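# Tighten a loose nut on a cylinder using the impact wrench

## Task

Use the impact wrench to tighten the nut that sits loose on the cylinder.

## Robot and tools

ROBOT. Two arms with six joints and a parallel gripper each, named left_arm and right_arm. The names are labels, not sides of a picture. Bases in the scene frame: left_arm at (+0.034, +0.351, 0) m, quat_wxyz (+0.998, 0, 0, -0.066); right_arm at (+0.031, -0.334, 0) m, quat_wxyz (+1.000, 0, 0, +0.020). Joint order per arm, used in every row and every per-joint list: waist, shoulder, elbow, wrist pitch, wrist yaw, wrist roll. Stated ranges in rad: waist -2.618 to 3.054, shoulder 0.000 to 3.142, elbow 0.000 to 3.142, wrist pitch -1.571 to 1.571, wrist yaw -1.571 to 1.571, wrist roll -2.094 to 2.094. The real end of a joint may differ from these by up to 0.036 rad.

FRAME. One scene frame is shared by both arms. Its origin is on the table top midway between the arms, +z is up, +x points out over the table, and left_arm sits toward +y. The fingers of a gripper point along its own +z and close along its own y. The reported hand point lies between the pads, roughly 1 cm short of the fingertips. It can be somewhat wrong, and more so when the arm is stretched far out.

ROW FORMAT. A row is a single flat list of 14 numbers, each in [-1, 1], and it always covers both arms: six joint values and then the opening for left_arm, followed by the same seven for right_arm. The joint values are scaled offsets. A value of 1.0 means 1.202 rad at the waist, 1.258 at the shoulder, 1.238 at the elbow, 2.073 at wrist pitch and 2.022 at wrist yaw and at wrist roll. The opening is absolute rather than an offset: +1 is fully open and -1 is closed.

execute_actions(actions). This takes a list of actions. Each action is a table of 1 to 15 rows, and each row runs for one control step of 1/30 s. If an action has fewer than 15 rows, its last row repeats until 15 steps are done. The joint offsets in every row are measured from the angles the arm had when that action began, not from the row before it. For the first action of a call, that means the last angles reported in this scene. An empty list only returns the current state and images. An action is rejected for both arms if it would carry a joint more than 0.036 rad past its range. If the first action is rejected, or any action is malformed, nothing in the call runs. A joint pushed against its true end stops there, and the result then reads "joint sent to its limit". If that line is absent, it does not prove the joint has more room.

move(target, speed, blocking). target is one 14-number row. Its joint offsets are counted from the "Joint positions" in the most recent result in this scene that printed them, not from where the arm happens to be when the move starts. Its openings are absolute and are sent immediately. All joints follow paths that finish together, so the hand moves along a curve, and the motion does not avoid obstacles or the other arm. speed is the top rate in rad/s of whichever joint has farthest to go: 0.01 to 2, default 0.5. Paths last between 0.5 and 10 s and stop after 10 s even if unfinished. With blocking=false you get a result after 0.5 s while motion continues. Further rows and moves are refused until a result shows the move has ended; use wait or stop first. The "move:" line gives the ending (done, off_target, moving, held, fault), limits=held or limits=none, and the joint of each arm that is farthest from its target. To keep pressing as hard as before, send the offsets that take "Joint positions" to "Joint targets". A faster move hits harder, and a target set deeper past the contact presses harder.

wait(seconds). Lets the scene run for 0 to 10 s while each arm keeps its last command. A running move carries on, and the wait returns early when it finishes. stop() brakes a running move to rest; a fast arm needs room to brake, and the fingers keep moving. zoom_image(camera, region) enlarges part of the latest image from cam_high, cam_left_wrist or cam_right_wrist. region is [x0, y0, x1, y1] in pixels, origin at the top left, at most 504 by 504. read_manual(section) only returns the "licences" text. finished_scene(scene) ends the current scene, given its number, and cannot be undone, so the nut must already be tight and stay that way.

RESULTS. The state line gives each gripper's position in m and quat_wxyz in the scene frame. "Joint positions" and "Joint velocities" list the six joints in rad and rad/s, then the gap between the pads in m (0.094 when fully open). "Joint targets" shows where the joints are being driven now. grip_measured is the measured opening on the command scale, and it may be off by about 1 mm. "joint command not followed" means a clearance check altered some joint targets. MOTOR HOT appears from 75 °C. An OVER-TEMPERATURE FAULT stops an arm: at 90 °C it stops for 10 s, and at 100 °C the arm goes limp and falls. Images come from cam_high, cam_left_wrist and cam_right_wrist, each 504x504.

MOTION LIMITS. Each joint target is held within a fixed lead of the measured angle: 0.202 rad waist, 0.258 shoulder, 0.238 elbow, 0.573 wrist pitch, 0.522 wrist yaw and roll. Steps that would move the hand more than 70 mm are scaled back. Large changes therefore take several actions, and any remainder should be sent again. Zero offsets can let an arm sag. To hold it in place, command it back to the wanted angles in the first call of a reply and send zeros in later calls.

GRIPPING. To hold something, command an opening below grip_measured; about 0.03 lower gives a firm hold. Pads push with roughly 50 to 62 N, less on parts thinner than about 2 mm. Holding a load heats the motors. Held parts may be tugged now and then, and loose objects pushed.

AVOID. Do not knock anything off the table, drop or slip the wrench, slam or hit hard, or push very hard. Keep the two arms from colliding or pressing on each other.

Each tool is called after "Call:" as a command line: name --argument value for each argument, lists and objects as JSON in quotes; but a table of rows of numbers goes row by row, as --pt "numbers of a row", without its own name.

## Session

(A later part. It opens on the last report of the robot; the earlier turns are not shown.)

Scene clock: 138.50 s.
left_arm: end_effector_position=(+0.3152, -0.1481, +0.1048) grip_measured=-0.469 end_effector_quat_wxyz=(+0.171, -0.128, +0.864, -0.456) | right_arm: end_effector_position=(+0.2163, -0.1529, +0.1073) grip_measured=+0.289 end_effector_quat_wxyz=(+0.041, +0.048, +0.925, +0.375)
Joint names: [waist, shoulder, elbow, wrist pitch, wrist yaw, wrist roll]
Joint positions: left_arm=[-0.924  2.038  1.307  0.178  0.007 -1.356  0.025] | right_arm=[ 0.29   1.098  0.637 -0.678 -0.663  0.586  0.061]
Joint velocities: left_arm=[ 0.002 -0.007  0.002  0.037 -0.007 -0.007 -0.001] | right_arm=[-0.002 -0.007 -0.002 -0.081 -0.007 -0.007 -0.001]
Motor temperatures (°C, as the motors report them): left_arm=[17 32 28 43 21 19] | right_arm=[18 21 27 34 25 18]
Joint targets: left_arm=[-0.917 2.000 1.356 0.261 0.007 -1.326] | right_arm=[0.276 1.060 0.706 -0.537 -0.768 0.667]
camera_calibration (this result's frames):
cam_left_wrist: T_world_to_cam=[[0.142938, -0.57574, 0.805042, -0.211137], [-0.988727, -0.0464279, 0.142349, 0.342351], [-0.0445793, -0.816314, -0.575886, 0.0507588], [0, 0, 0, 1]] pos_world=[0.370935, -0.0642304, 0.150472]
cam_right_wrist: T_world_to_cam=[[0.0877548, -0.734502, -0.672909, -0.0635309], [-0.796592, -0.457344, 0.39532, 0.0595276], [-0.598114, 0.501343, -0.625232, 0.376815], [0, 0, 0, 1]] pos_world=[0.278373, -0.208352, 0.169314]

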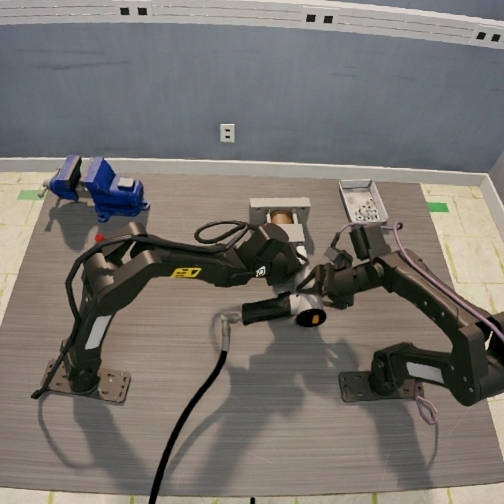

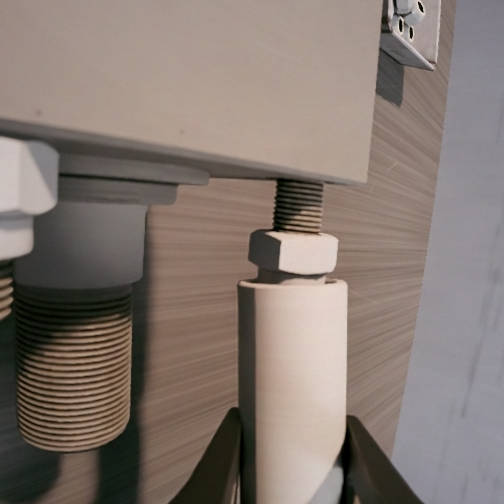

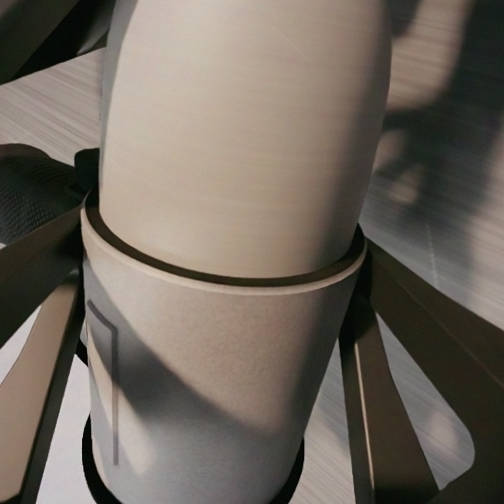

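Call:
execute_actions --actions '[[[0.012,-0.03,0.04,0.04,-0.004,0.012,-0.52, -0.022,-0.01,0.055,0.08,-0.05,0.04,0.1]],[[0.01,-0.03,0.04,0.04,-0.004,0.012,-0.52, -0.02,-0.01,0.055,0.075,-0.05,0.04,0.1]]]'

Scene clock: 143.47 s.
left_arm: end_effector_position=(+0.3153, -0.1480, +0.1048) grip_measured=-0.469 end_effector_quat_wxyz=(+0.170, -0.128, +0.864, -0.457) | right_arm: end_effector_position=(+0.2164, -0.1528, +0.1073) grip_measured=+0.289 end_effector_quat_wxyz=(+0.041, +0.048, +0.925, +0.375)
Joint names: [waist, shoulder, elbow, wrist pitch, wrist yaw, wrist roll]
Joint positions: left_arm=[-0.923  2.038  1.307  0.178  0.01  -1.356  0.025] | right_arm=[ 0.29   1.098  0.637 -0.677 -0.663  0.587  0.061]
Joint velocities: left_arm=[-0.007  0.007  0.007 -0.037 -0.007  0.007 -0.   ] | right_arm=[ 0.007 -0.012  0.007 -0.022 -0.066 -0.066  0.001]
Motor temperatures (°C, as the motors report them): left_arm=[17 33 28 43 21 19] | right_arm=[18 21 27 35 25 18]
Joint targets: left_arm=[-0.911 2.000 1.356 0.261 0.001 -1.332] | right_arm=[0.266 1.085 0.706 -0.522 -0.764 0.668]
camera_calibration (this result's frames):
cam_left_wrist: T_world_to_cam=[[0.143272, -0.575345, 0.805265, -0.211179], [-0.988604, -0.0452141, 0.143587, 0.34252], [-0.046203, -0.81666, -0.575267, 0.051237], [0, 0, 0, 1]] pos_world=[0.37124, -0.064171, 0.150348]
cam_right_wrist: T_world_to_cam=[[0.0874854, -0.734325, -0.673137, -0.063353], [-0.796919, -0.457041, 0.395012, 0.0597828], [-0.597718, 0.501878, -0.625181, 0.376906], [0, 0, 0, 1]] pos_world=[0.278468, -0.208359, 0.169375]

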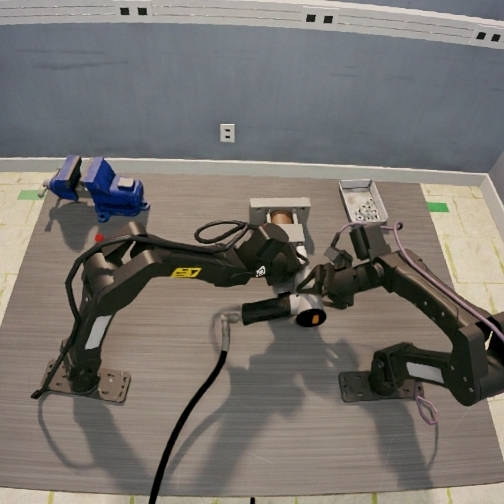

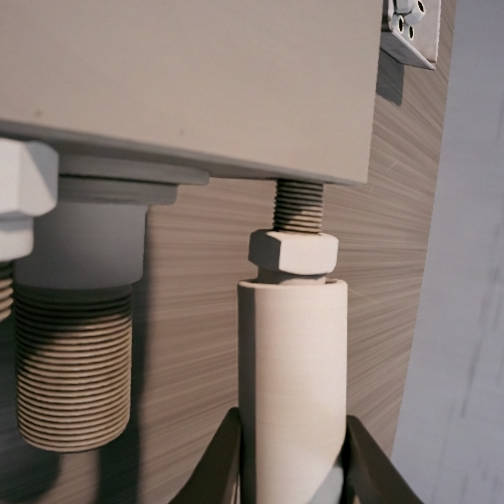

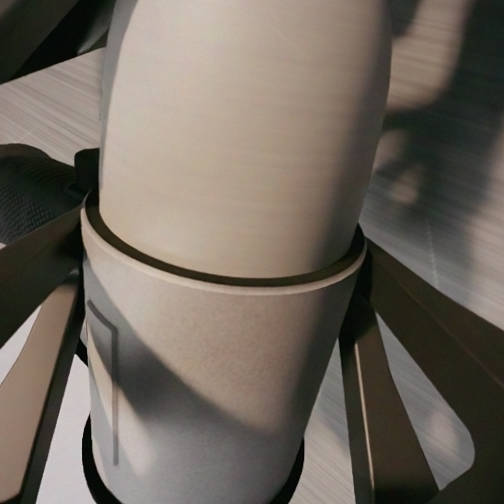

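Call:
execute_actions --actions '[[[0.01,-0.028,0.085,-0.012,0,0.0,-0.52, -0.02,-0.01,0.055,0.075,-0.05,0.04,0.1]],[[0.01,-0.028,0.085,-0.012,0,0.0,-0.52, -0.02,-0.01,0.055,0.075,-0.05,0.04,0.1]]]'

Scene clock: 149.53 s.
left_arm: end_effector_position=(+0.3169, -0.1481, +0.1042) grip_measured=-0.470 end_effector_quat_wxyz=(+0.159, -0.127, +0.884, -0.421) | right_arm: end_effector_position=(+0.2181, -0.1526, +0.1079) grip_measured=+0.289 end_effector_quat_wxyz=(+0.042, +0.055, +0.924, +0.376)
Joint names: [waist, shoulder, elbow, wrist pitch, wrist yaw, wrist roll]
Joint positions: left_arm=[-0.92   2.053  1.403  0.014  0.011 -1.344  0.025] | right_arm=[ 0.29   1.098  0.637 -0.669 -0.662  0.603  0.061]
Joint velocities: left_arm=[ 0.002  0.002 -0.002  0.007 -0.037 -0.051 -0.001] | right_arm=[-0.007 -0.002 -0.002 -0.051  0.007 -0.066  0.002]
Motor temperatures (°C, as the motors report them): left_arm=[17 33 29 44 21 19] | right_arm=[18 21 27 35 25 18]
Joint targets: left_arm=[-0.910 2.009 1.460 0.067 0.011 -1.352] | right_arm=[0.266 1.085 0.706 -0.520 -0.765 0.675]
camera_calibration (this result's frames):
cam_left_wrist: T_world_to_cam=[[0.165721, -0.636098, 0.753602, -0.221698], [-0.983679, -0.0523082, 0.172163, 0.338531], [-0.0700933, -0.769833, -0.634385, 0.0716359], [0, 0, 0, 1]] pos_world=[0.374767, -0.0681662, 0.154234]
cam_right_wrist: T_world_to_cam=[[0.0756748, -0.733003, -0.676003, -0.0598478], [-0.801436, -0.448076, 0.396141, 0.0632236], [-0.593273, 0.511795, -0.621363, 0.378313], [0, 0, 0, 1]] pos_world=[0.279642, -0.209158, 0.169567]

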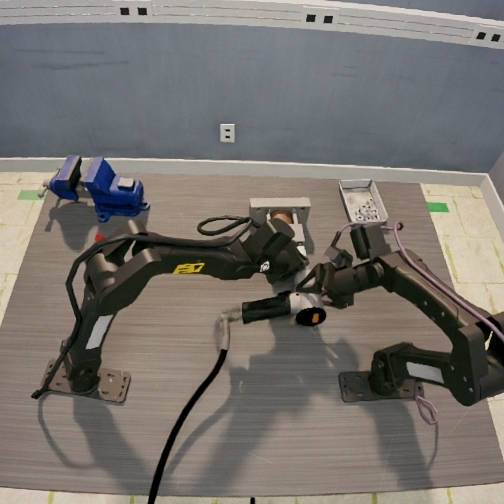

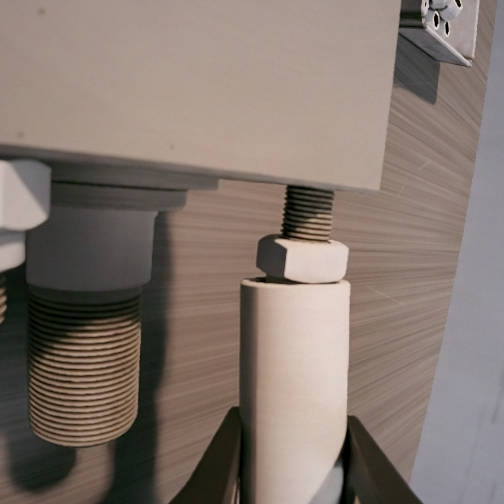

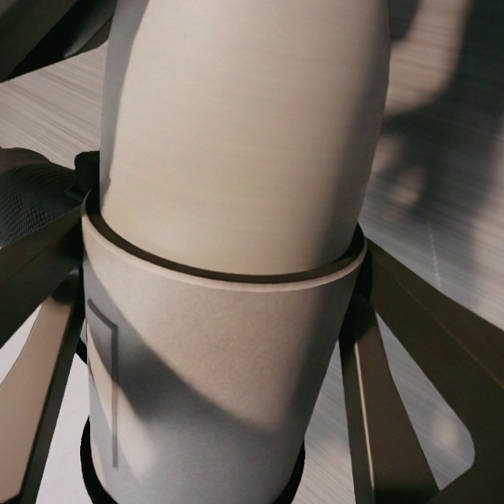

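Call:
execute_actions --actions '[[[0.006,-0.04,0.045,0.045,0,0.035,-0.52, -0.02,-0.01,0.055,0.072,-0.05,0.03,0.1]],[[0.008,-0.035,0.085,-0.005,0,0.03,-0.52, -0.02,-0.01,0.055,0.072,-0.05,0.03,0.1]],[[0.008,-0.035,0.085,-0.005,0,0.03,-0.52, -0.02,-0.01,0.055,0.072,-0.05,0.03,0.1]]]'

Scene clock: 154.67 s.
left_arm: end_effector_position=(+0.3170, -0.1486, +0.1047) grip_measured=-0.470 end_effector_quat_wxyz=(+0.159, -0.102, +0.902, -0.389) | right_arm: end_effector_position=(+0.2181, -0.1526, +0.1080) grip_measured=+0.289 end_effector_quat_wxyz=(+0.043, +0.054, +0.924, +0.377)
Joint names: [waist, shoulder, elbow, wrist pitch, wrist yaw, wrist roll]
Joint positions: left_arm=[-0.92   2.073  1.491 -0.122  0.012 -1.284  0.025] | right_arm=[ 0.29   1.098  0.637 -0.669 -0.662  0.602  0.061]
Joint velocities: left_arm=[ 0.002  0.012 -0.002  0.051 -0.051 -0.007 -0.001] | right_arm=[ 0.007  0.007 -0.012 -0.022 -0.037 -0.007  0.   ]
Motor temperatures (°C, as the motors report them): left_arm=[17 34 29 44 21 19] | right_arm=[18 21 27 36 25 18]
Joint targets: left_arm=[-0.910 2.018 1.553 -0.066 0.012 -1.241] | right_arm=[0.266 1.085 0.706 -0.520 -0.763 0.662]
camera_calibration (this result's frames):
cam_left_wrist: T_world_to_cam=[[0.135422, -0.700595, 0.700591, -0.216874], [-0.986355, -0.028513, 0.162146, 0.34394], [-0.0936229, -0.71299, -0.694896, 0.093757], [0, 0, 0, 1]] pos_world=[0.377394, -0.0752862, 0.161323]
cam_right_wrist: T_world_to_cam=[[0.0774727, -0.732726, -0.676099, -0.0600909], [-0.80139, -0.449184, 0.394977, 0.0632002], [-0.593103, 0.511219, -0.622, 0.378287], [0, 0, 0, 1]] pos_world=[0.279667, -0.209029, 0.169704]

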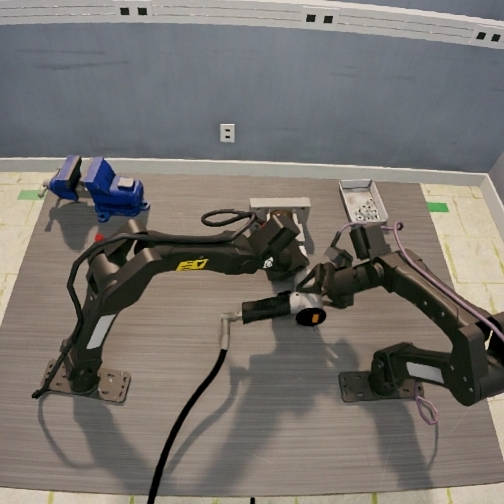

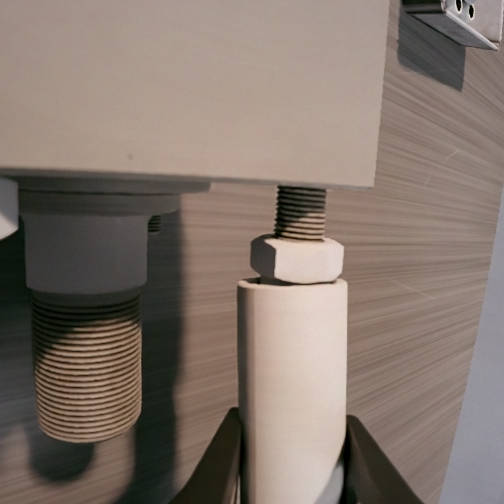

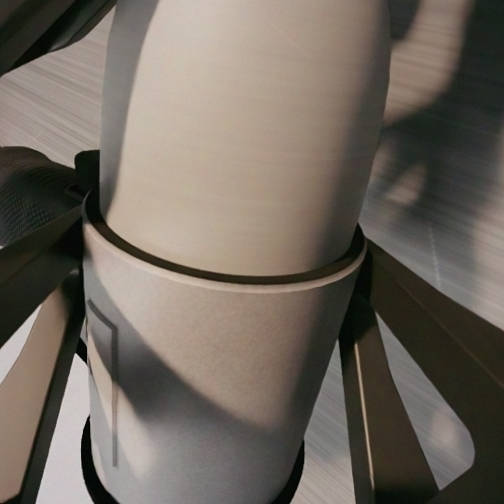

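Call:
execute_actions --actions '[[[0.008,-0.035,0.085,-0.005,0,0.03,-0.52, -0.02,-0.01,0.055,0.072,-0.05,0.03,0.1]],[[0.008,-0.035,0.085,-0.005,0,0.03,-0.52, -0.02,-0.01,0.055,0.072,-0.05,0.03,0.1]],[[0.008,-0.035,0.085,-0.005,0,0.03,-0.52, -0.02,-0.01,0.055,0.072,-0.05,0.03,0.1]]]'

Scene clock: 157.97 s.
left_arm: end_effector_position=(+0.3171, -0.1486, +0.1051) grip_measured=-0.470 end_effector_quat_wxyz=(+0.151, -0.084, +0.921, -0.348) | right_arm: end_effector_position=(+0.2179, -0.1520, +0.1085) grip_measured=+0.289 end_effector_quat_wxyz=(+0.041, +0.056, +0.923, +0.378)
Joint names: [waist, shoulder, elbow, wrist pitch, wrist yaw, wrist roll]
Joint positions: left_arm=[-0.92   2.11   1.617 -0.299  0.012 -1.24   0.025] | right_arm=[ 0.29   1.098  0.637 -0.668 -0.667  0.607  0.061]
Joint velocities: left_arm=[-0.007 -0.017 -0.012 -0.037 -0.007 -0.007 -0.   ] | right_arm=[ 0.002  0.022  0.002 -0.051 -0.007  0.007 -0.   ]
Motor temperatures (°C, as the motors report them): left_arm=[17 35 29 44 20 19] | right_arm=[18 21 27 36 25 18]
Joint targets: left_arm=[-0.910 2.053 1.681 -0.254 0.012 -1.193] | right_arm=[0.266 1.085 0.706 -0.519 -0.766 0.666]
camera_calibration (this result's frames):
cam_left_wrist: T_world_to_cam=[[0.123958, -0.76605, 0.630716, -0.215894], [-0.984404, -0.014974, 0.175284, 0.343972], [-0.124832, -0.642607, -0.755958, 0.120791], [0, 0, 0, 1]] pos_world=[0.380448, -0.0826137, 0.167188]
cam_right_wrist: T_world_to_cam=[[0.0727769, -0.729838, -0.679736, -0.0574916], [-0.800643, -0.449148, 0.396532, 0.0627323], [-0.594706, 0.515367, -0.617027, 0.378611], [0, 0, 0, 1]] pos_world=[0.279572, -0.208907, 0.169658]

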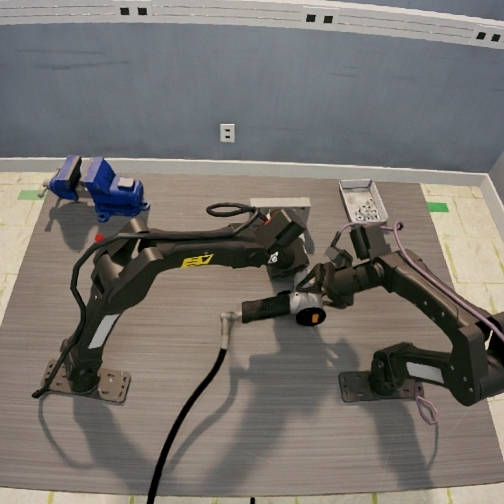

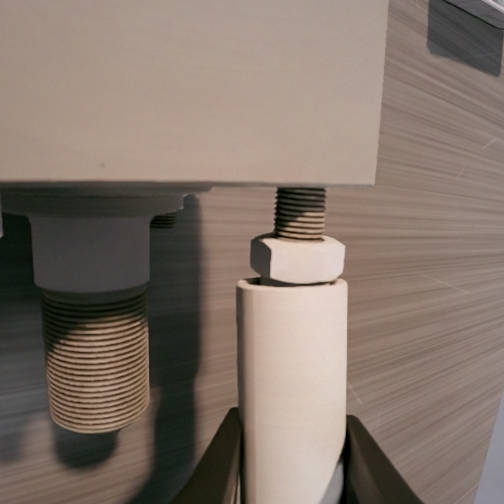

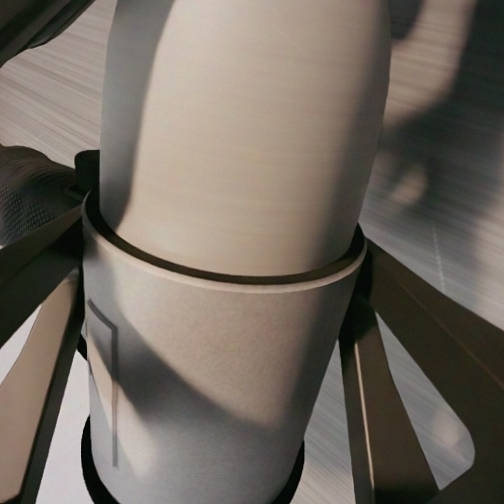

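Call:
zoom_image --camera "cam_left_wrist" --region '[220, 220, 360, 320]'

Region (220, 220, 360, 320) of cam_left_wrist's 504x504 image, scaled by 3.600, with more detail than that image has; it fills the top 360 rows of this view, and the rest is white.

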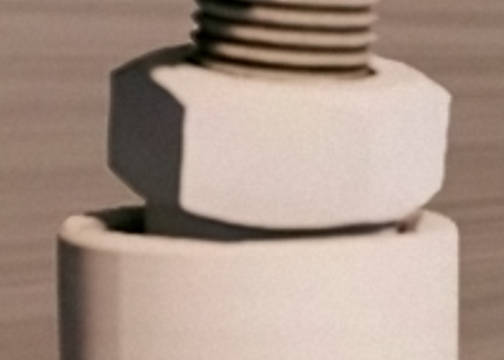

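Call:
execute_actions --actions '[[[0.006,-0.025,0.1,-0.01,0,0.03,-0.52, -0.025,-0.01,0.055,0.072,-0.045,0.03,0.1]],[[0.006,-0.025,0.1,-0.01,0,0.03,-0.52, -0.025,-0.01,0.055,0.072,-0.045,0.03,0.1]],[[0.006,-0.025,0.1,-0.01,0,0.03,-0.52, -0.025,-0.01,0.055,0.072,-0.045,0.03,0.1]],[[0.006,-0.025,0.1,-0.01,0,0.03,-0.52, -0.025,-0.01,0.055,0.072,-0.045,0.03,0.1]]]'

Scene clock: 167.20 s.
left_arm: end_effector_position=(+0.3185, -0.1503, +0.1055) grip_measured=-0.470 end_effector_quat_wxyz=(+0.136, -0.057, +0.946, -0.288) | right_arm: end_effector_position=(+0.2191, -0.1527, +0.1087) grip_measured=+0.289 end_effector_quat_wxyz=(+0.042, +0.059, +0.923, +0.379)
Joint names: [waist, shoulder, elbow, wrist pitch, wrist yaw, wrist roll]
Joint positions: left_arm=[-0.92   2.201  1.848 -0.568  0.009 -1.177  0.025] | right_arm=[ 0.285  1.098  0.637 -0.666 -0.667  0.61   0.061]
Joint velocities: left_arm=[ 0.002 -0.012  0.002 -0.037 -0.022 -0.007  0.   ] | right_arm=[-0.007  0.002 -0.007 -0.007  0.007 -0.037  0.   ]
Motor temperatures (°C, as the motors report them): left_arm=[17 37 30 42 20 20] | right_arm=[18 21 27 37 24 18]
Joint targets: left_arm=[-0.913 2.146 1.915 -0.524 0.009 -1.130] | right_arm=[0.255 1.085 0.706 -0.517 -0.757 0.669]
camera_calibration (this result's frames):
cam_left_wrist: T_world_to_cam=[[0.10186, -0.84795, 0.520197, -0.211245], [-0.979673, 0.00533773, 0.200531, 0.344179], [-0.172817, -0.530049, -0.83017, 0.160208], [0, 0, 0, 1]] pos_world=[0.386387, -0.096044, 0.17387]
cam_right_wrist: T_world_to_cam=[[0.0686441, -0.729587, -0.680434, -0.0569463], [-0.803643, -0.444574, 0.395615, 0.0647781], [-0.591139, 0.519669, -0.616845, 0.379703], [0, 0, 0, 1]] pos_world=[0.280425, -0.210069, 0.169842]

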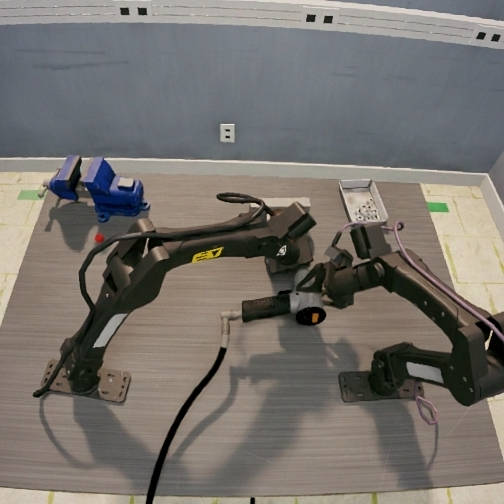

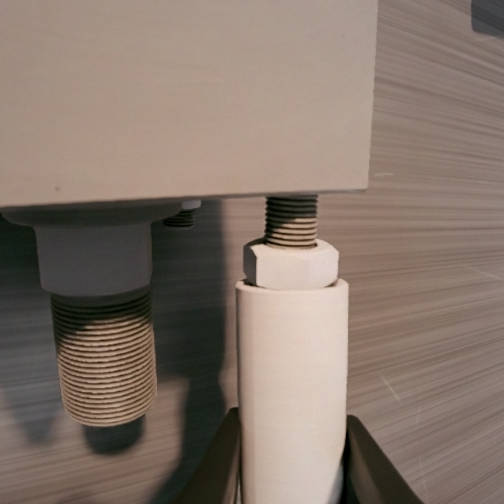

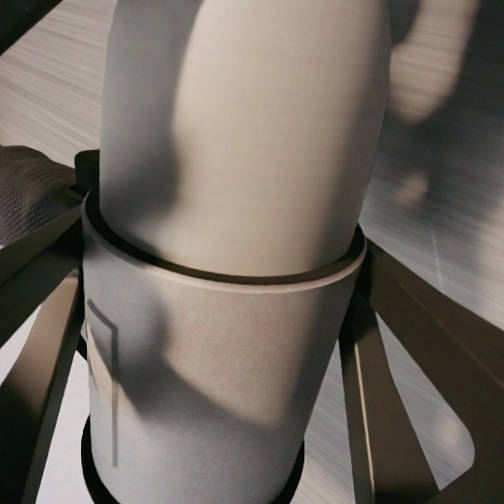

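Call:
execute_actions --actions '[[[0.006,-0.02,0.1,-0.01,0,0.03,-0.52, -0.02,-0.01,0.055,0.072,-0.045,0.03,0.1]],[[0.006,-0.02,0.1,-0.01,0,0.03,-0.52, -0.02,-0.01,0.055,0.072,-0.045,0.03,0.1]],[[0.006,-0.02,0.1,-0.01,0,0.03,-0.52, -0.02,-0.01,0.055,0.072,-0.045,0.03,0.1]],[[0.006,-0.02,0.1,-0.01,0,0.03,-0.52, -0.02,-0.01,0.055,0.072,-0.045,0.03,0.1]]]'

Scene clock: 172.73 s.
left_arm: end_effector_position=(+0.3187, -0.1503, +0.1054) grip_measured=-0.471 end_effector_quat_wxyz=(+0.119, -0.038, +0.963, -0.238) | right_arm: end_effector_position=(+0.2193, -0.1523, +0.1091) grip_measured=+0.289 end_effector_quat_wxyz=(+0.042, +0.060, +0.922, +0.380)
Joint names: [waist, shoulder, elbow, wrist pitch, wrist yaw, wrist roll]
Joint positions: left_arm=[-0.92   2.305  2.081 -0.808  0.008 -1.135  0.025] | right_arm=[ 0.285  1.098  0.637 -0.664 -0.669  0.614  0.061]
Joint velocities: left_arm=[ 0.002  0.002 -0.012  0.022 -0.051  0.022  0.   ] | right_arm=[-0.002  0.012 -0.027  0.022  0.051 -0.095  0.   ]
Motor temperatures (°C, as the motors report them): left_arm=[17 38 30 42 20 20] | right_arm=[18 21 27 37 24 18]
Joint targets: left_arm=[-0.913 2.253 2.147 -0.773 0.009 -1.084] | right_arm=[0.261 1.085 0.706 -0.515 -0.759 0.673]
camera_calibration (this result's frames):
cam_left_wrist: T_world_to_cam=[[0.0873004, -0.902175, 0.422444, -0.204377], [-0.972104, 0.0155197, 0.234034, 0.339972], [-0.217696, -0.431091, -0.875653, 0.194188], [0, 0, 0, 1]] pos_world=[0.390604, -0.105947, 0.176814]
cam_right_wrist: T_world_to_cam=[[0.0663679, -0.727635, -0.682747, -0.0553537], [-0.80381, -0.444395, 0.395477, 0.0649799], [-0.591172, 0.522552, -0.614374, 0.380008], [0, 0, 0, 1]] pos_world=[0.280555, -0.209974, 0.169976]

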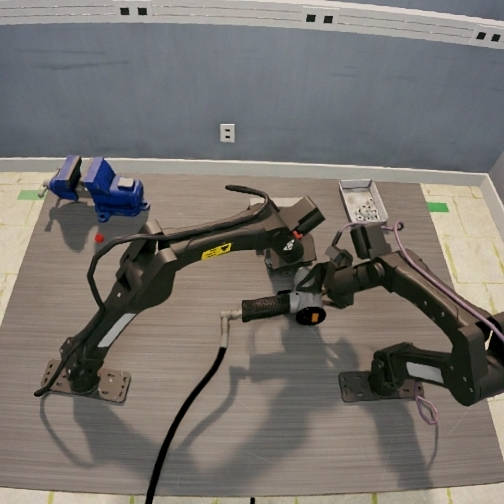

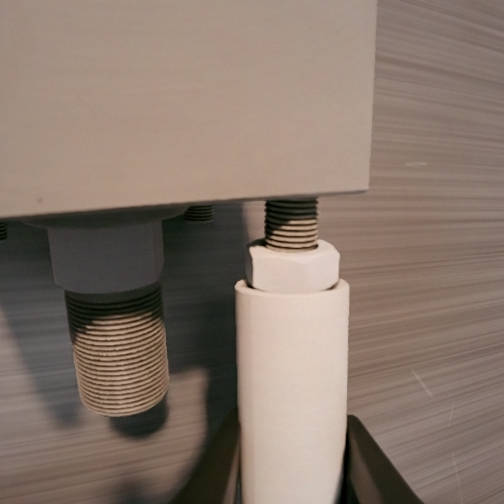

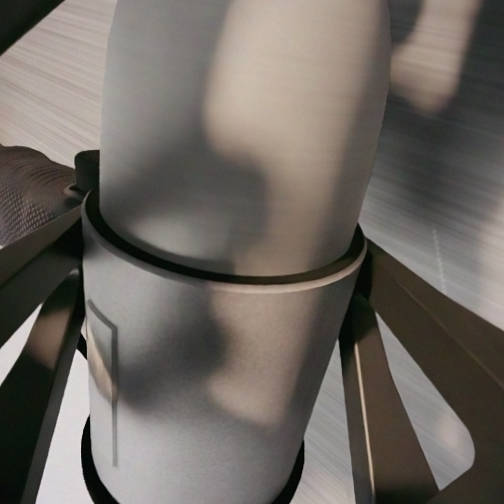

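Call:
execute_actions --actions '[[[0,-0.005,0.02,0.004,0,0,-0.15, -0.02,-0.015,0.06,0.075,-0.06,0.03,0.1]],[[0,-0.02,-0.02,0.025,0,-0.004,-0.15, -0.02,-0.015,0.06,0.075,-0.06,0.03,0.1],[0,-0.03,-0.045,0.04,0,-0.007,-0.15, -0.02,-0.015,0.06,0.075,-0.06,0.03,0.1],[0,-0.04,-0.07,0.055,0,-0.01,-0.15, -0.02,-0.015,0.06,0.075,-0.06,0.03,0.1],[0,-0.05,-0.095,0.07,0,-0.013,-0.15, -0.02,-0.015,0.06,0.075,-0.06,0.03,0.1],[0,-0.06,-0.12,0.085,0,-0.016,-0.15, -0.02,-0.015,0.06,0.075,-0.06,0.03,0.1],[0,-0.075,-0.145,0.1,0,-0.019,-0.15, -0.02,-0.015,0.06,0.075,-0.06,0.03,0.1],[0,-0.09,-0.175,0.12,0,-0.022,-0.15, -0.02,-0.015,0.06,0.075,-0.06,0.03,0.1]]]'

Scene clock: 179.37 s.
left_arm: end_effector_position=(+0.3189, -0.1517, +0.1007) grip_measured=-0.151 end_effector_quat_wxyz=(+0.132, -0.056, +0.949, -0.281) | right_arm: end_effector_position=(+0.2185, -0.1528, +0.1086) grip_measured=+0.289 end_effector_quat_wxyz=(+0.041, +0.060, +0.923, +0.379)
Joint names: [waist, shoulder, elbow, wrist pitch, wrist yaw, wrist roll]
Joint positions: left_arm=[-0.92   2.223  1.874 -0.59   0.011 -1.175  0.04 ] | right_arm=[ 0.285  1.098  0.637 -0.668 -0.668  0.61   0.061]
Joint velocities: left_arm=[-0.012  0.007 -0.007  0.095 -0.022 -0.095  0.001] | right_arm=[-0.002  0.002 -0.017 -0.066  0.037 -0.007 -0.   ]
Motor temperatures (°C, as the motors report them): left_arm=[17 38 30 40 20 20] | right_arm=[18 20 27 37 24 18]
Joint targets: left_arm=[-0.920 2.194 1.864 -0.560 0.009 -1.180] | right_arm=[0.261 1.079 0.712 -0.510 -0.791 0.672]
camera_calibration (this result's frames):
cam_left_wrist: T_world_to_cam=[[0.103658, -0.855695, 0.506991, -0.210378], [-0.97793, 0.00528459, 0.208865, 0.34412], [-0.181404, -0.517453, -0.836263, 0.160849], [0, 0, 0, 1]] pos_world=[0.387511, -0.0986061, 0.169298]
cam_right_wrist: T_world_to_cam=[[0.0662999, -0.729443, -0.680821, -0.0564366], [-0.80232, -0.44462, 0.398241, 0.0637654], [-0.593201, 0.519833, -0.614725, 0.379539], [0, 0, 0, 1]] pos_world=[0.280045, -0.210113, 0.169495]

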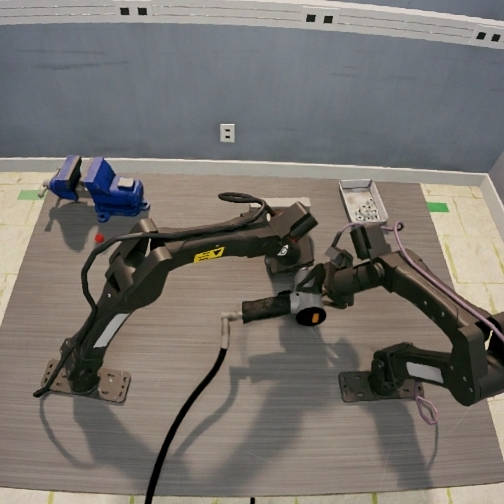

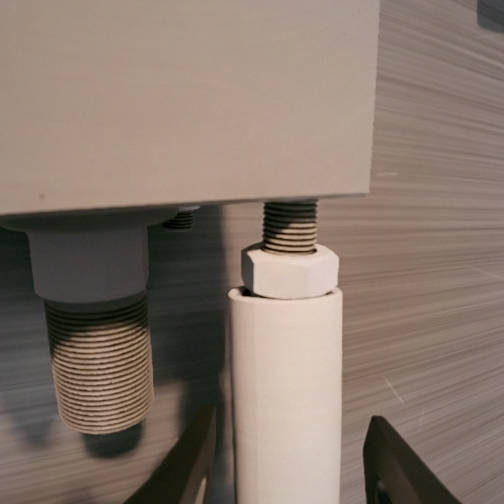

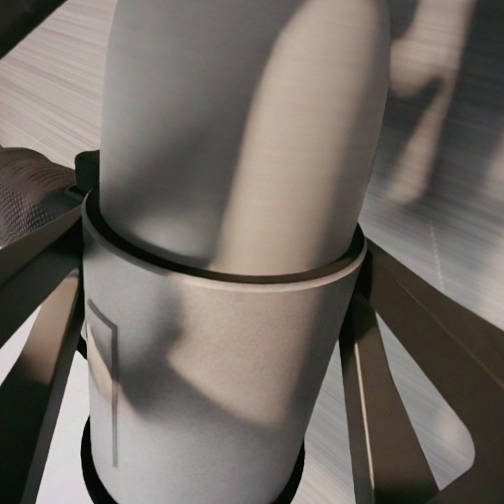

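Call:
execute_actions --actions '[[[0,-0.035,-0.03,0.03,0,-0.005,-0.15, -0.02,-0.015,0.06,0.078,-0.06,0.03,0.1],[0,-0.045,-0.055,0.045,0,-0.01,-0.15, -0.02,-0.015,0.06,0.078,-0.06,0.03,0.1],[0,-0.055,-0.08,0.06,0,-0.014,-0.15, -0.02,-0.015,0.06,0.078,-0.06,0.03,0.1],[0,-0.067,-0.105,0.078,0,-0.018,-0.15, -0.02,-0.015,0.06,0.078,-0.06,0.03,0.1],[0,-0.078,-0.13,0.095,0,-0.022,-0.15, -0.02,-0.015,0.06,0.078,-0.06,0.03,0.1],[0,-0.09,-0.16,0.115,0,-0.026,-0.15, -0.02,-0.015,0.06,0.078,-0.06,0.03,0.1],[0,-0.1,-0.19,0.135,0,-0.03,-0.15, -0.02,-0.015,0.06,0.078,-0.06,0.03,0.1],[0,-0.112,-0.215,0.152,0,-0.035,-0.15, -0.02,-0.015,0.06,0.078,-0.06,0.03,0.1]],[[0,-0.028,-0.03,0.03,0,-0.005,-0.15, -0.02,-0.015,0.06,0.078,-0.06,0.03,0.1],[0,-0.034,-0.05,0.047,0,-0.01,-0.15, -0.02,-0.015,0.06,0.078,-0.06,0.03,0.1],[0,-0.04,-0.07,0.064,0,-0.015,-0.15, -0.02,-0.015,0.06,0.078,-0.06,0.03,0.1],[0,-0.045,-0.09,0.081,0,-0.02,-0.15, -0.02,-0.015,0.06,0.078,-0.06,0.03,0.1],[0,-0.05,-0.11,0.098,0,-0.025,-0.15, -0.02,-0.015,0.06,0.078,-0.06,0.03,0.1],[0,-0.054,-0.13,0.115,0,-0.03,-0.15, -0.02,-0.015,0.06,0.078,-0.06,0.03,0.1],[0,-0.058,-0.15,0.133,0,-0.035,-0.15, -0.02,-0.015,0.06,0.078,-0.06,0.03,0.1],[0,-0.062,-0.168,0.15,0,-0.04,-0.15, -0.02,-0.015,0.06,0.078,-0.06,0.03,0.1]]]'

Scene clock: 187.57 s.
left_arm: end_effector_position=(+0.3143, -0.1447, +0.0994) grip_measured=-0.151 end_effector_quat_wxyz=(+0.158, -0.114, +0.894, -0.403) | right_arm: end_effector_position=(+0.2186, -0.1528, +0.1085) grip_measured=+0.289 end_effector_quat_wxyz=(+0.041, +0.059, +0.923, +0.379)
Joint names: [waist, shoulder, elbow, wrist pitch, wrist yaw, wrist roll]
Joint positions: left_arm=[-0.92   2.055  1.417 -0.037  0.014 -1.314  0.04 ] | right_arm=[ 0.285  1.098  0.637 -0.668 -0.667  0.609  0.061]
Joint velocities: left_arm=[-0.002 -0.012 -0.037  0.11   0.022 -0.037 -0.   ] | right_arm=[ 0.002 -0.007  0.007 -0.007 -0.007  0.066  0.   ]
Motor temperatures (°C, as the motors report them): left_arm=[17 38 28 39 20 20] | right_arm=[18 20 27 38 25 18]
Joint targets: left_arm=[-0.920 2.031 1.408 -0.003 0.012 -1.320] | right_arm=[0.261 1.079 0.712 -0.507 -0.789 0.670]
camera_calibration (this result's frames):
cam_left_wrist: T_world_to_cam=[[0.15193, -0.671976, 0.724821, -0.213435], [-0.984676, -0.039382, 0.169888, 0.339424], [-0.0856153, -0.739526, -0.667662, 0.0835794], [0, 0, 0, 1]] pos_world=[0.373805, -0.0682471, 0.152841]
cam_right_wrist: T_world_to_cam=[[0.0681447, -0.729742, -0.680319, -0.0570007], [-0.802361, -0.445354, 0.397338, 0.0637828], [-0.592937, 0.518784, -0.615864, 0.379465], [0, 0, 0, 1]] pos_world=[0.28006, -0.210051, 0.169577]

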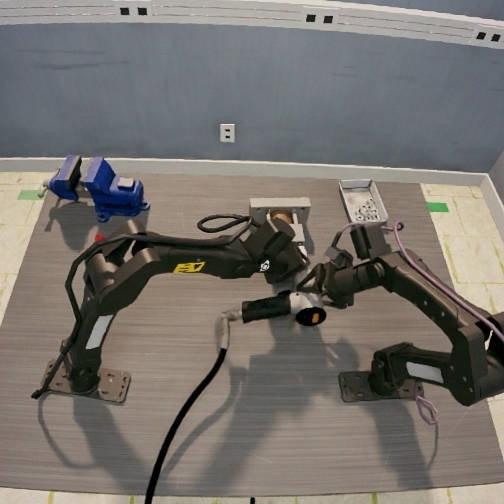

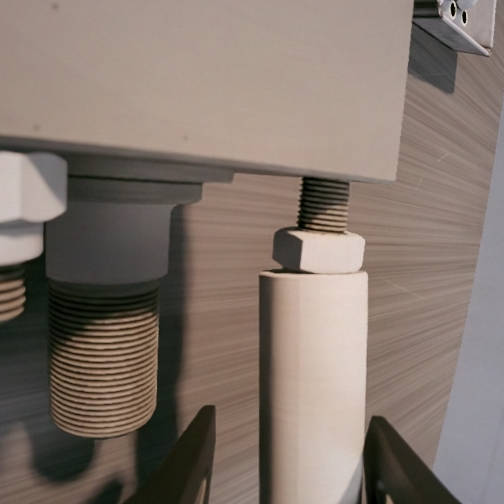

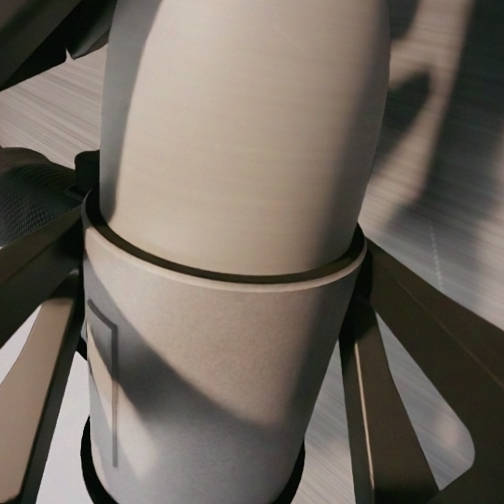

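Call:
execute_actions --actions '[[[0,-0.015,0.01,0.028,0,-0.005,-0.15, -0.02,-0.015,0.06,0.078,-0.06,0.03,0.1]],[[0,-0.015,0.02,0.01,0,0,-0.52, -0.02,-0.015,0.06,0.078,-0.06,0.03,0.1]],[[0.006,-0.04,0.045,0.045,0,0.03,-0.52, -0.02,-0.01,0.055,0.072,-0.045,0.03,0.1]],[[0.006,-0.032,0.09,-0.005,0,0.03,-0.52, -0.02,-0.01,0.055,0.072,-0.045,0.03,0.1]],[[0.006,-0.032,0.09,-0.005,0,0.03,-0.52, -0.02,-0.01,0.055,0.072,-0.045,0.03,0.1]]]'

Scene clock: 195.17 s.
left_arm: end_effector_position=(+0.3191, -0.1472, +0.1073) grip_measured=-0.481 end_effector_quat_wxyz=(+0.158, -0.111, +0.904, -0.382) | right_arm: end_effector_position=(+0.2199, -0.1529, +0.1085) grip_measured=+0.289 end_effector_quat_wxyz=(+0.045, +0.055, +0.923, +0.378)
Joint names: [waist, shoulder, elbow, wrist pitch, wrist yaw, wrist roll]
Joint positions: left_arm=[-0.918  2.074  1.515 -0.159  0.004 -1.297  0.024] | right_arm=[ 0.284  1.099  0.637 -0.663 -0.665  0.601  0.061]
Joint velocities: left_arm=[ 0.007  0.017  0.007  0.037 -0.007  0.007  0.   ] | right_arm=[-0.017 -0.002 -0.007  0.095  0.007 -0.037 -0.001]
Motor temperatures (°C, as the motors report them): left_arm=[17 37 28 40 20 20] | right_arm=[18 20 28 38 25 18]
Joint targets: left_arm=[-0.911 2.021 1.578 -0.098 0.004 -1.253] | right_arm=[0.260 1.086 0.706 -0.514 -0.756 0.661]
camera_calibration (this result's frames):
cam_left_wrist: T_world_to_cam=[[0.154853, -0.705489, 0.691597, -0.223901], [-0.983881, -0.0467556, 0.172602, 0.341085], [-0.0894328, -0.707177, -0.701357, 0.0970066], [0, 0, 0, 1]] pos_world=[0.378934, -0.0734114, 0.164014]
cam_right_wrist: T_world_to_cam=[[0.0779462, -0.730539, -0.678407, -0.0596355], [-0.804613, -0.44789, 0.389862, 0.0656964], [-0.588661, 0.515467, -0.622713, 0.379581], [0, 0, 0, 1]] pos_world=[0.280953, -0.209803, 0.1703]

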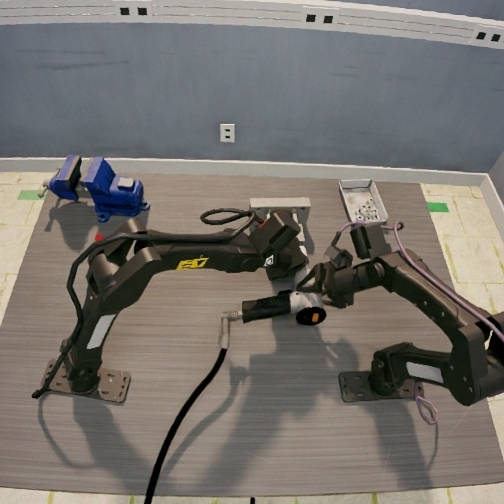

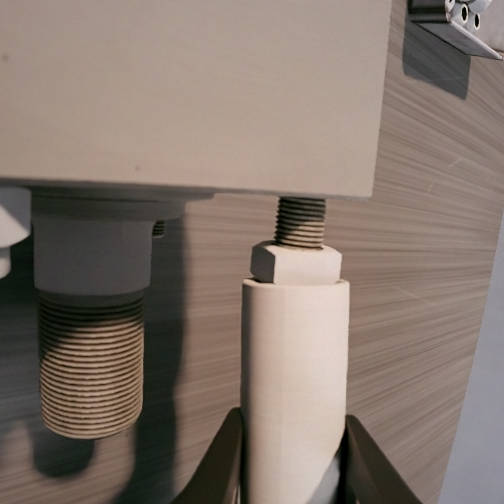

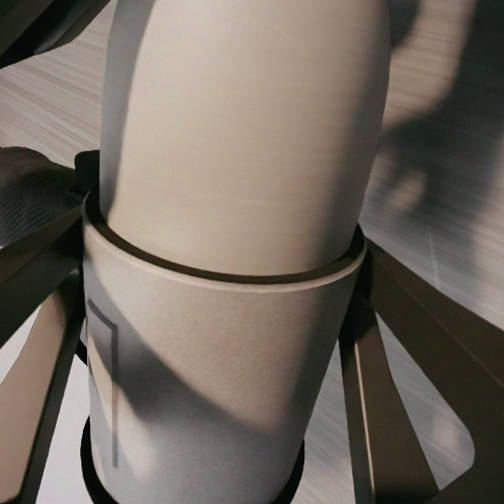

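Call:
execute_actions --actions '[[[0.008,-0.028,0.09,-0.006,0,0.03,-0.53, -0.022,-0.01,0.055,0.075,-0.045,0.03,0.1]],[[0.008,-0.028,0.09,-0.006,0,0.03,-0.53, -0.022,-0.01,0.055,0.075,-0.045,0.03,0.1]],[[0.008,-0.028,0.09,-0.006,0,0.03,-0.53, -0.022,-0.01,0.055,0.075,-0.045,0.03,0.1]]]'

Scene clock: 199.57 s.
left_arm: end_effector_position=(+0.3201, -0.1478, +0.1075) grip_measured=-0.481 end_effector_quat_wxyz=(+0.150, -0.093, +0.925, -0.338) | right_arm: end_effector_position=(+0.2205, -0.1526, +0.1089) grip_measured=+0.289 end_effector_quat_wxyz=(+0.045, +0.058, +0.922, +0.379)
Joint names: [waist, shoulder, elbow, wrist pitch, wrist yaw, wrist roll]
Joint positions: left_arm=[-0.918  2.122  1.66  -0.352  0.    -1.251  0.024] | right_arm=[ 0.284  1.099  0.637 -0.659 -0.665  0.608  0.061]
Joint velocities: left_arm=[-0.012 -0.027 -0.002 -0.051  0.022  0.007  0.003] | right_arm=[-0.007 -0.017 -0.002 -0.066  0.022 -0.051 -0.   ]
Motor temperatures (°C, as the motors report them): left_arm=[17 37 29 41 20 20] | right_arm=[18 20 28 38 25 18]
Joint targets: left_arm=[-0.909 2.070 1.724 -0.304 0.001 -1.205] | right_arm=[0.258 1.086 0.706 -0.505 -0.756 0.665]
camera_calibration (this result's frames):
cam_left_wrist: T_world_to_cam=[[0.143599, -0.775494, 0.614808, -0.223108], [-0.982141, -0.0353603, 0.184794, 0.341776], [-0.121567, -0.630364, -0.766722, 0.125511], [0, 0, 0, 1]] pos_world=[0.382968, -0.0818156, 0.170242]
cam_right_wrist: T_world_to_cam=[[0.0732807, -0.729246, -0.680317, -0.0577888], [-0.806239, -0.444843, 0.389992, 0.067004], [-0.587034, 0.519919, -0.620545, 0.380147], [0, 0, 0, 1]] pos_world=[0.281415, -0.209982, 0.170452]

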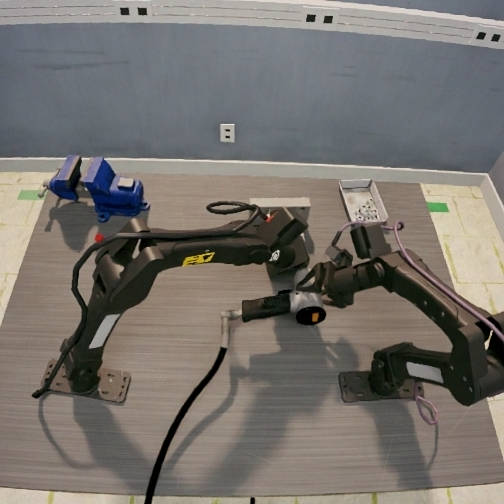

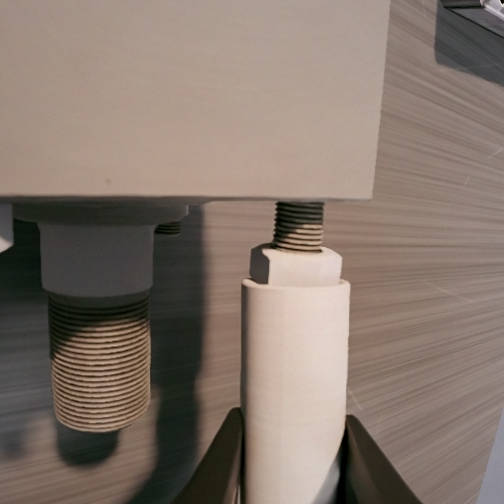

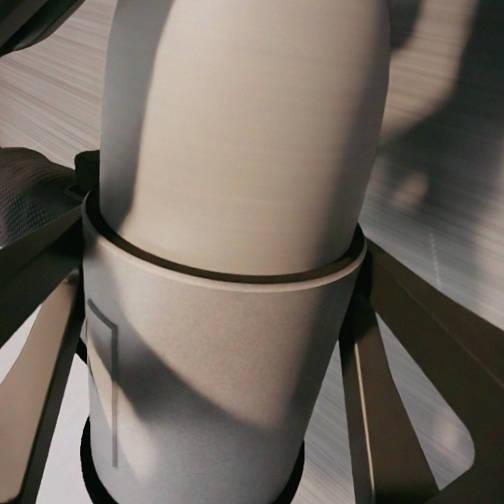

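Creeping in; continue with a bit more push.

Call:
execute_actions --actions '[[[0.014,-0.025,0.095,-0.007,-0.005,0.03,-0.53, -0.026,0,0.055,0.082,-0.045,0.03,0.1]],[[0.014,-0.025,0.095,-0.007,-0.005,0.03,-0.53, -0.026,0,0.055,0.082,-0.045,0.03,0.1]],[[0.014,-0.025,0.095,-0.007,-0.005,0.03,-0.53, -0.026,0,0.055,0.082,-0.045,0.03,0.1]]]'

Scene clock: 202.90 s.
left_arm: end_effector_position=(+0.3207, -0.1478, +0.1073) grip_measured=-0.481 end_effector_quat_wxyz=(+0.142, -0.070, +0.943, -0.294) | right_arm: end_effector_position=(+0.2209, -0.1507, +0.1086) grip_measured=+0.289 end_effector_quat_wxyz=(+0.037, +0.062, +0.920, +0.386)
Joint names: [waist, shoulder, elbow, wrist pitch, wrist yaw, wrist roll]
Joint positions: left_arm=[-0.918  2.183  1.816 -0.538 -0.003 -1.198  0.024] | right_arm=[ 0.28   1.112  0.637 -0.651 -0.684  0.617  0.061]
Joint velocities: left_arm=[-0.012  0.002  0.007  0.007 -0.007 -0.051 -0.   ] | right_arm=[ 0.007  0.007 -0.012  0.022 -0.022 -0.007 -0.   ]
Motor temperatures (°C, as the motors report them): left_arm=[17 38 29 41 20 20] | right_arm=[18 20 28 39 25 18]
Joint targets: left_arm=[-0.901 2.130 1.882 -0.494 -0.012 -1.150] | right_arm=[0.251 1.112 0.706 -0.482 -0.771 0.673]
camera_calibration (this result's frames):
cam_left_wrist: T_world_to_cam=[[0.120141, -0.836898, 0.534011, -0.215984], [-0.980624, -0.0162015, 0.195229, 0.343671], [-0.154735, -0.547119, -0.822629, 0.154359], [0, 0, 0, 1]] pos_world=[0.386845, -0.0907363, 0.175224]
cam_right_wrist: T_world_to_cam=[[0.0597832, -0.718805, -0.692637, -0.0507682], [-0.800605, -0.448961, 0.39682, 0.0657007], [-0.596203, 0.530805, -0.602319, 0.380845], [0, 0, 0, 1]] pos_world=[0.282696, -0.20915, 0.168155]

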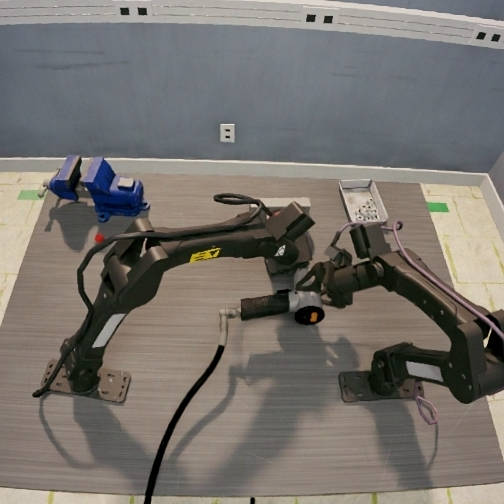

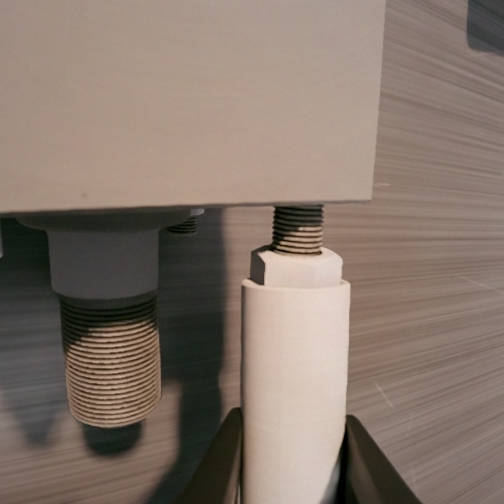

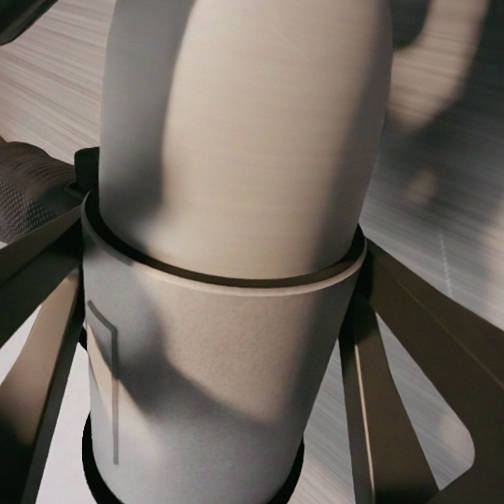

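Call:
execute_actions --actions '[[[0.014,-0.02,0.1,-0.008,-0.005,0.025,-0.53, -0.026,-0.01,0.055,0.082,-0.03,0.025,0.1]],[[0.014,-0.02,0.1,-0.008,-0.005,0.025,-0.53, -0.026,-0.01,0.055,0.082,-0.03,0.025,0.1]],[[0.014,-0.02,0.1,-0.008,-0.005,0.025,-0.53, -0.026,-0.01,0.055,0.082,-0.03,0.025,0.1]]]'

Scene clock: 208.13 s.
left_arm: end_effector_position=(+0.3229, -0.1484, +0.1068) grip_measured=-0.481 end_effector_quat_wxyz=(+0.132, -0.060, +0.956, -0.255) | right_arm: end_effector_position=(+0.2231, -0.1516, +0.1082) grip_measured=+0.289 end_effector_quat_wxyz=(+0.043, +0.062, +0.921, +0.383)
Joint names: [waist, shoulder, elbow, wrist pitch, wrist yaw, wrist roll]
Joint positions: left_arm=[-0.918  2.26   1.988 -0.716 -0.012 -1.174  0.024] | right_arm=[ 0.279  1.112  0.637 -0.644 -0.675  0.616  0.061]
Joint velocities: left_arm=[ 0.007  0.007 -0.012 -0.081  0.007 -0.007 -0.001] | right_arm=[-0.012  0.017  0.007 -0.022  0.022 -0.022 -0.   ]
Motor temperatures (°C, as the motors report them): left_arm=[17 39 29 40 20 20] | right_arm=[18 20 28 39 24 18]
Joint targets: left_arm=[-0.901 2.209 2.055 -0.675 -0.020 -1.130] | right_arm=[0.248 1.100 0.706 -0.476 -0.738 0.667]
camera_calibration (this result's frames):
cam_left_wrist: T_world_to_cam=[[0.119478, -0.879476, 0.460702, -0.214736], [-0.976235, -0.0195627, 0.21583, 0.341818], [-0.180805, -0.47554, -0.860913, 0.177083], [0, 0, 0, 1]] pos_world=[0.391368, -0.0979581, 0.177608]
cam_right_wrist: T_world_to_cam=[[0.0636062, -0.72341, -0.687483, -0.0539482], [-0.806399, -0.443097, 0.391645, 0.0699501], [-0.587942, 0.529474, -0.611541, 0.381397], [0, 0, 0, 1]] pos_world=[0.284079, -0.209972, 0.168756]

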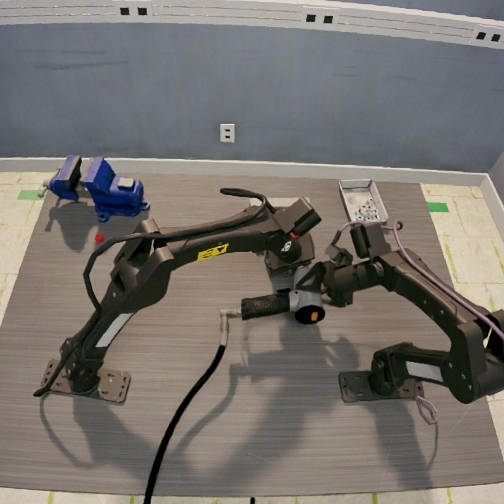

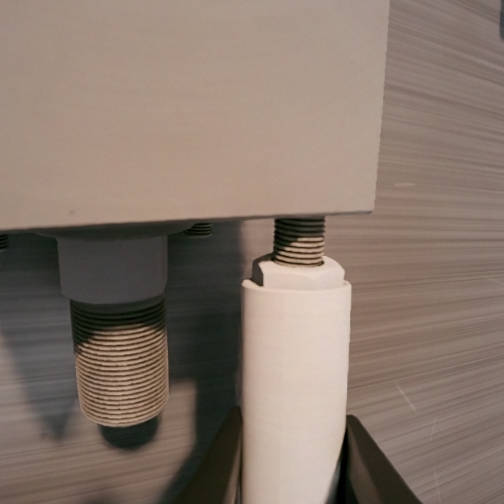

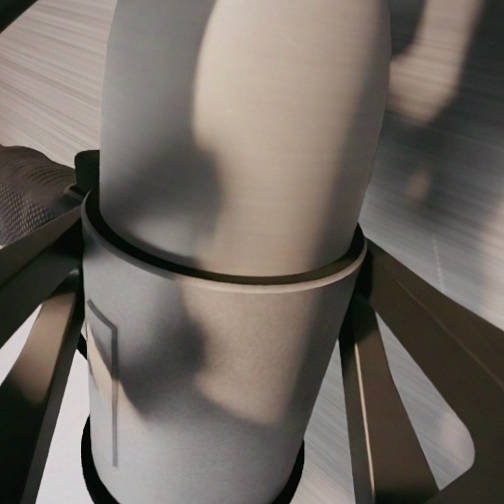

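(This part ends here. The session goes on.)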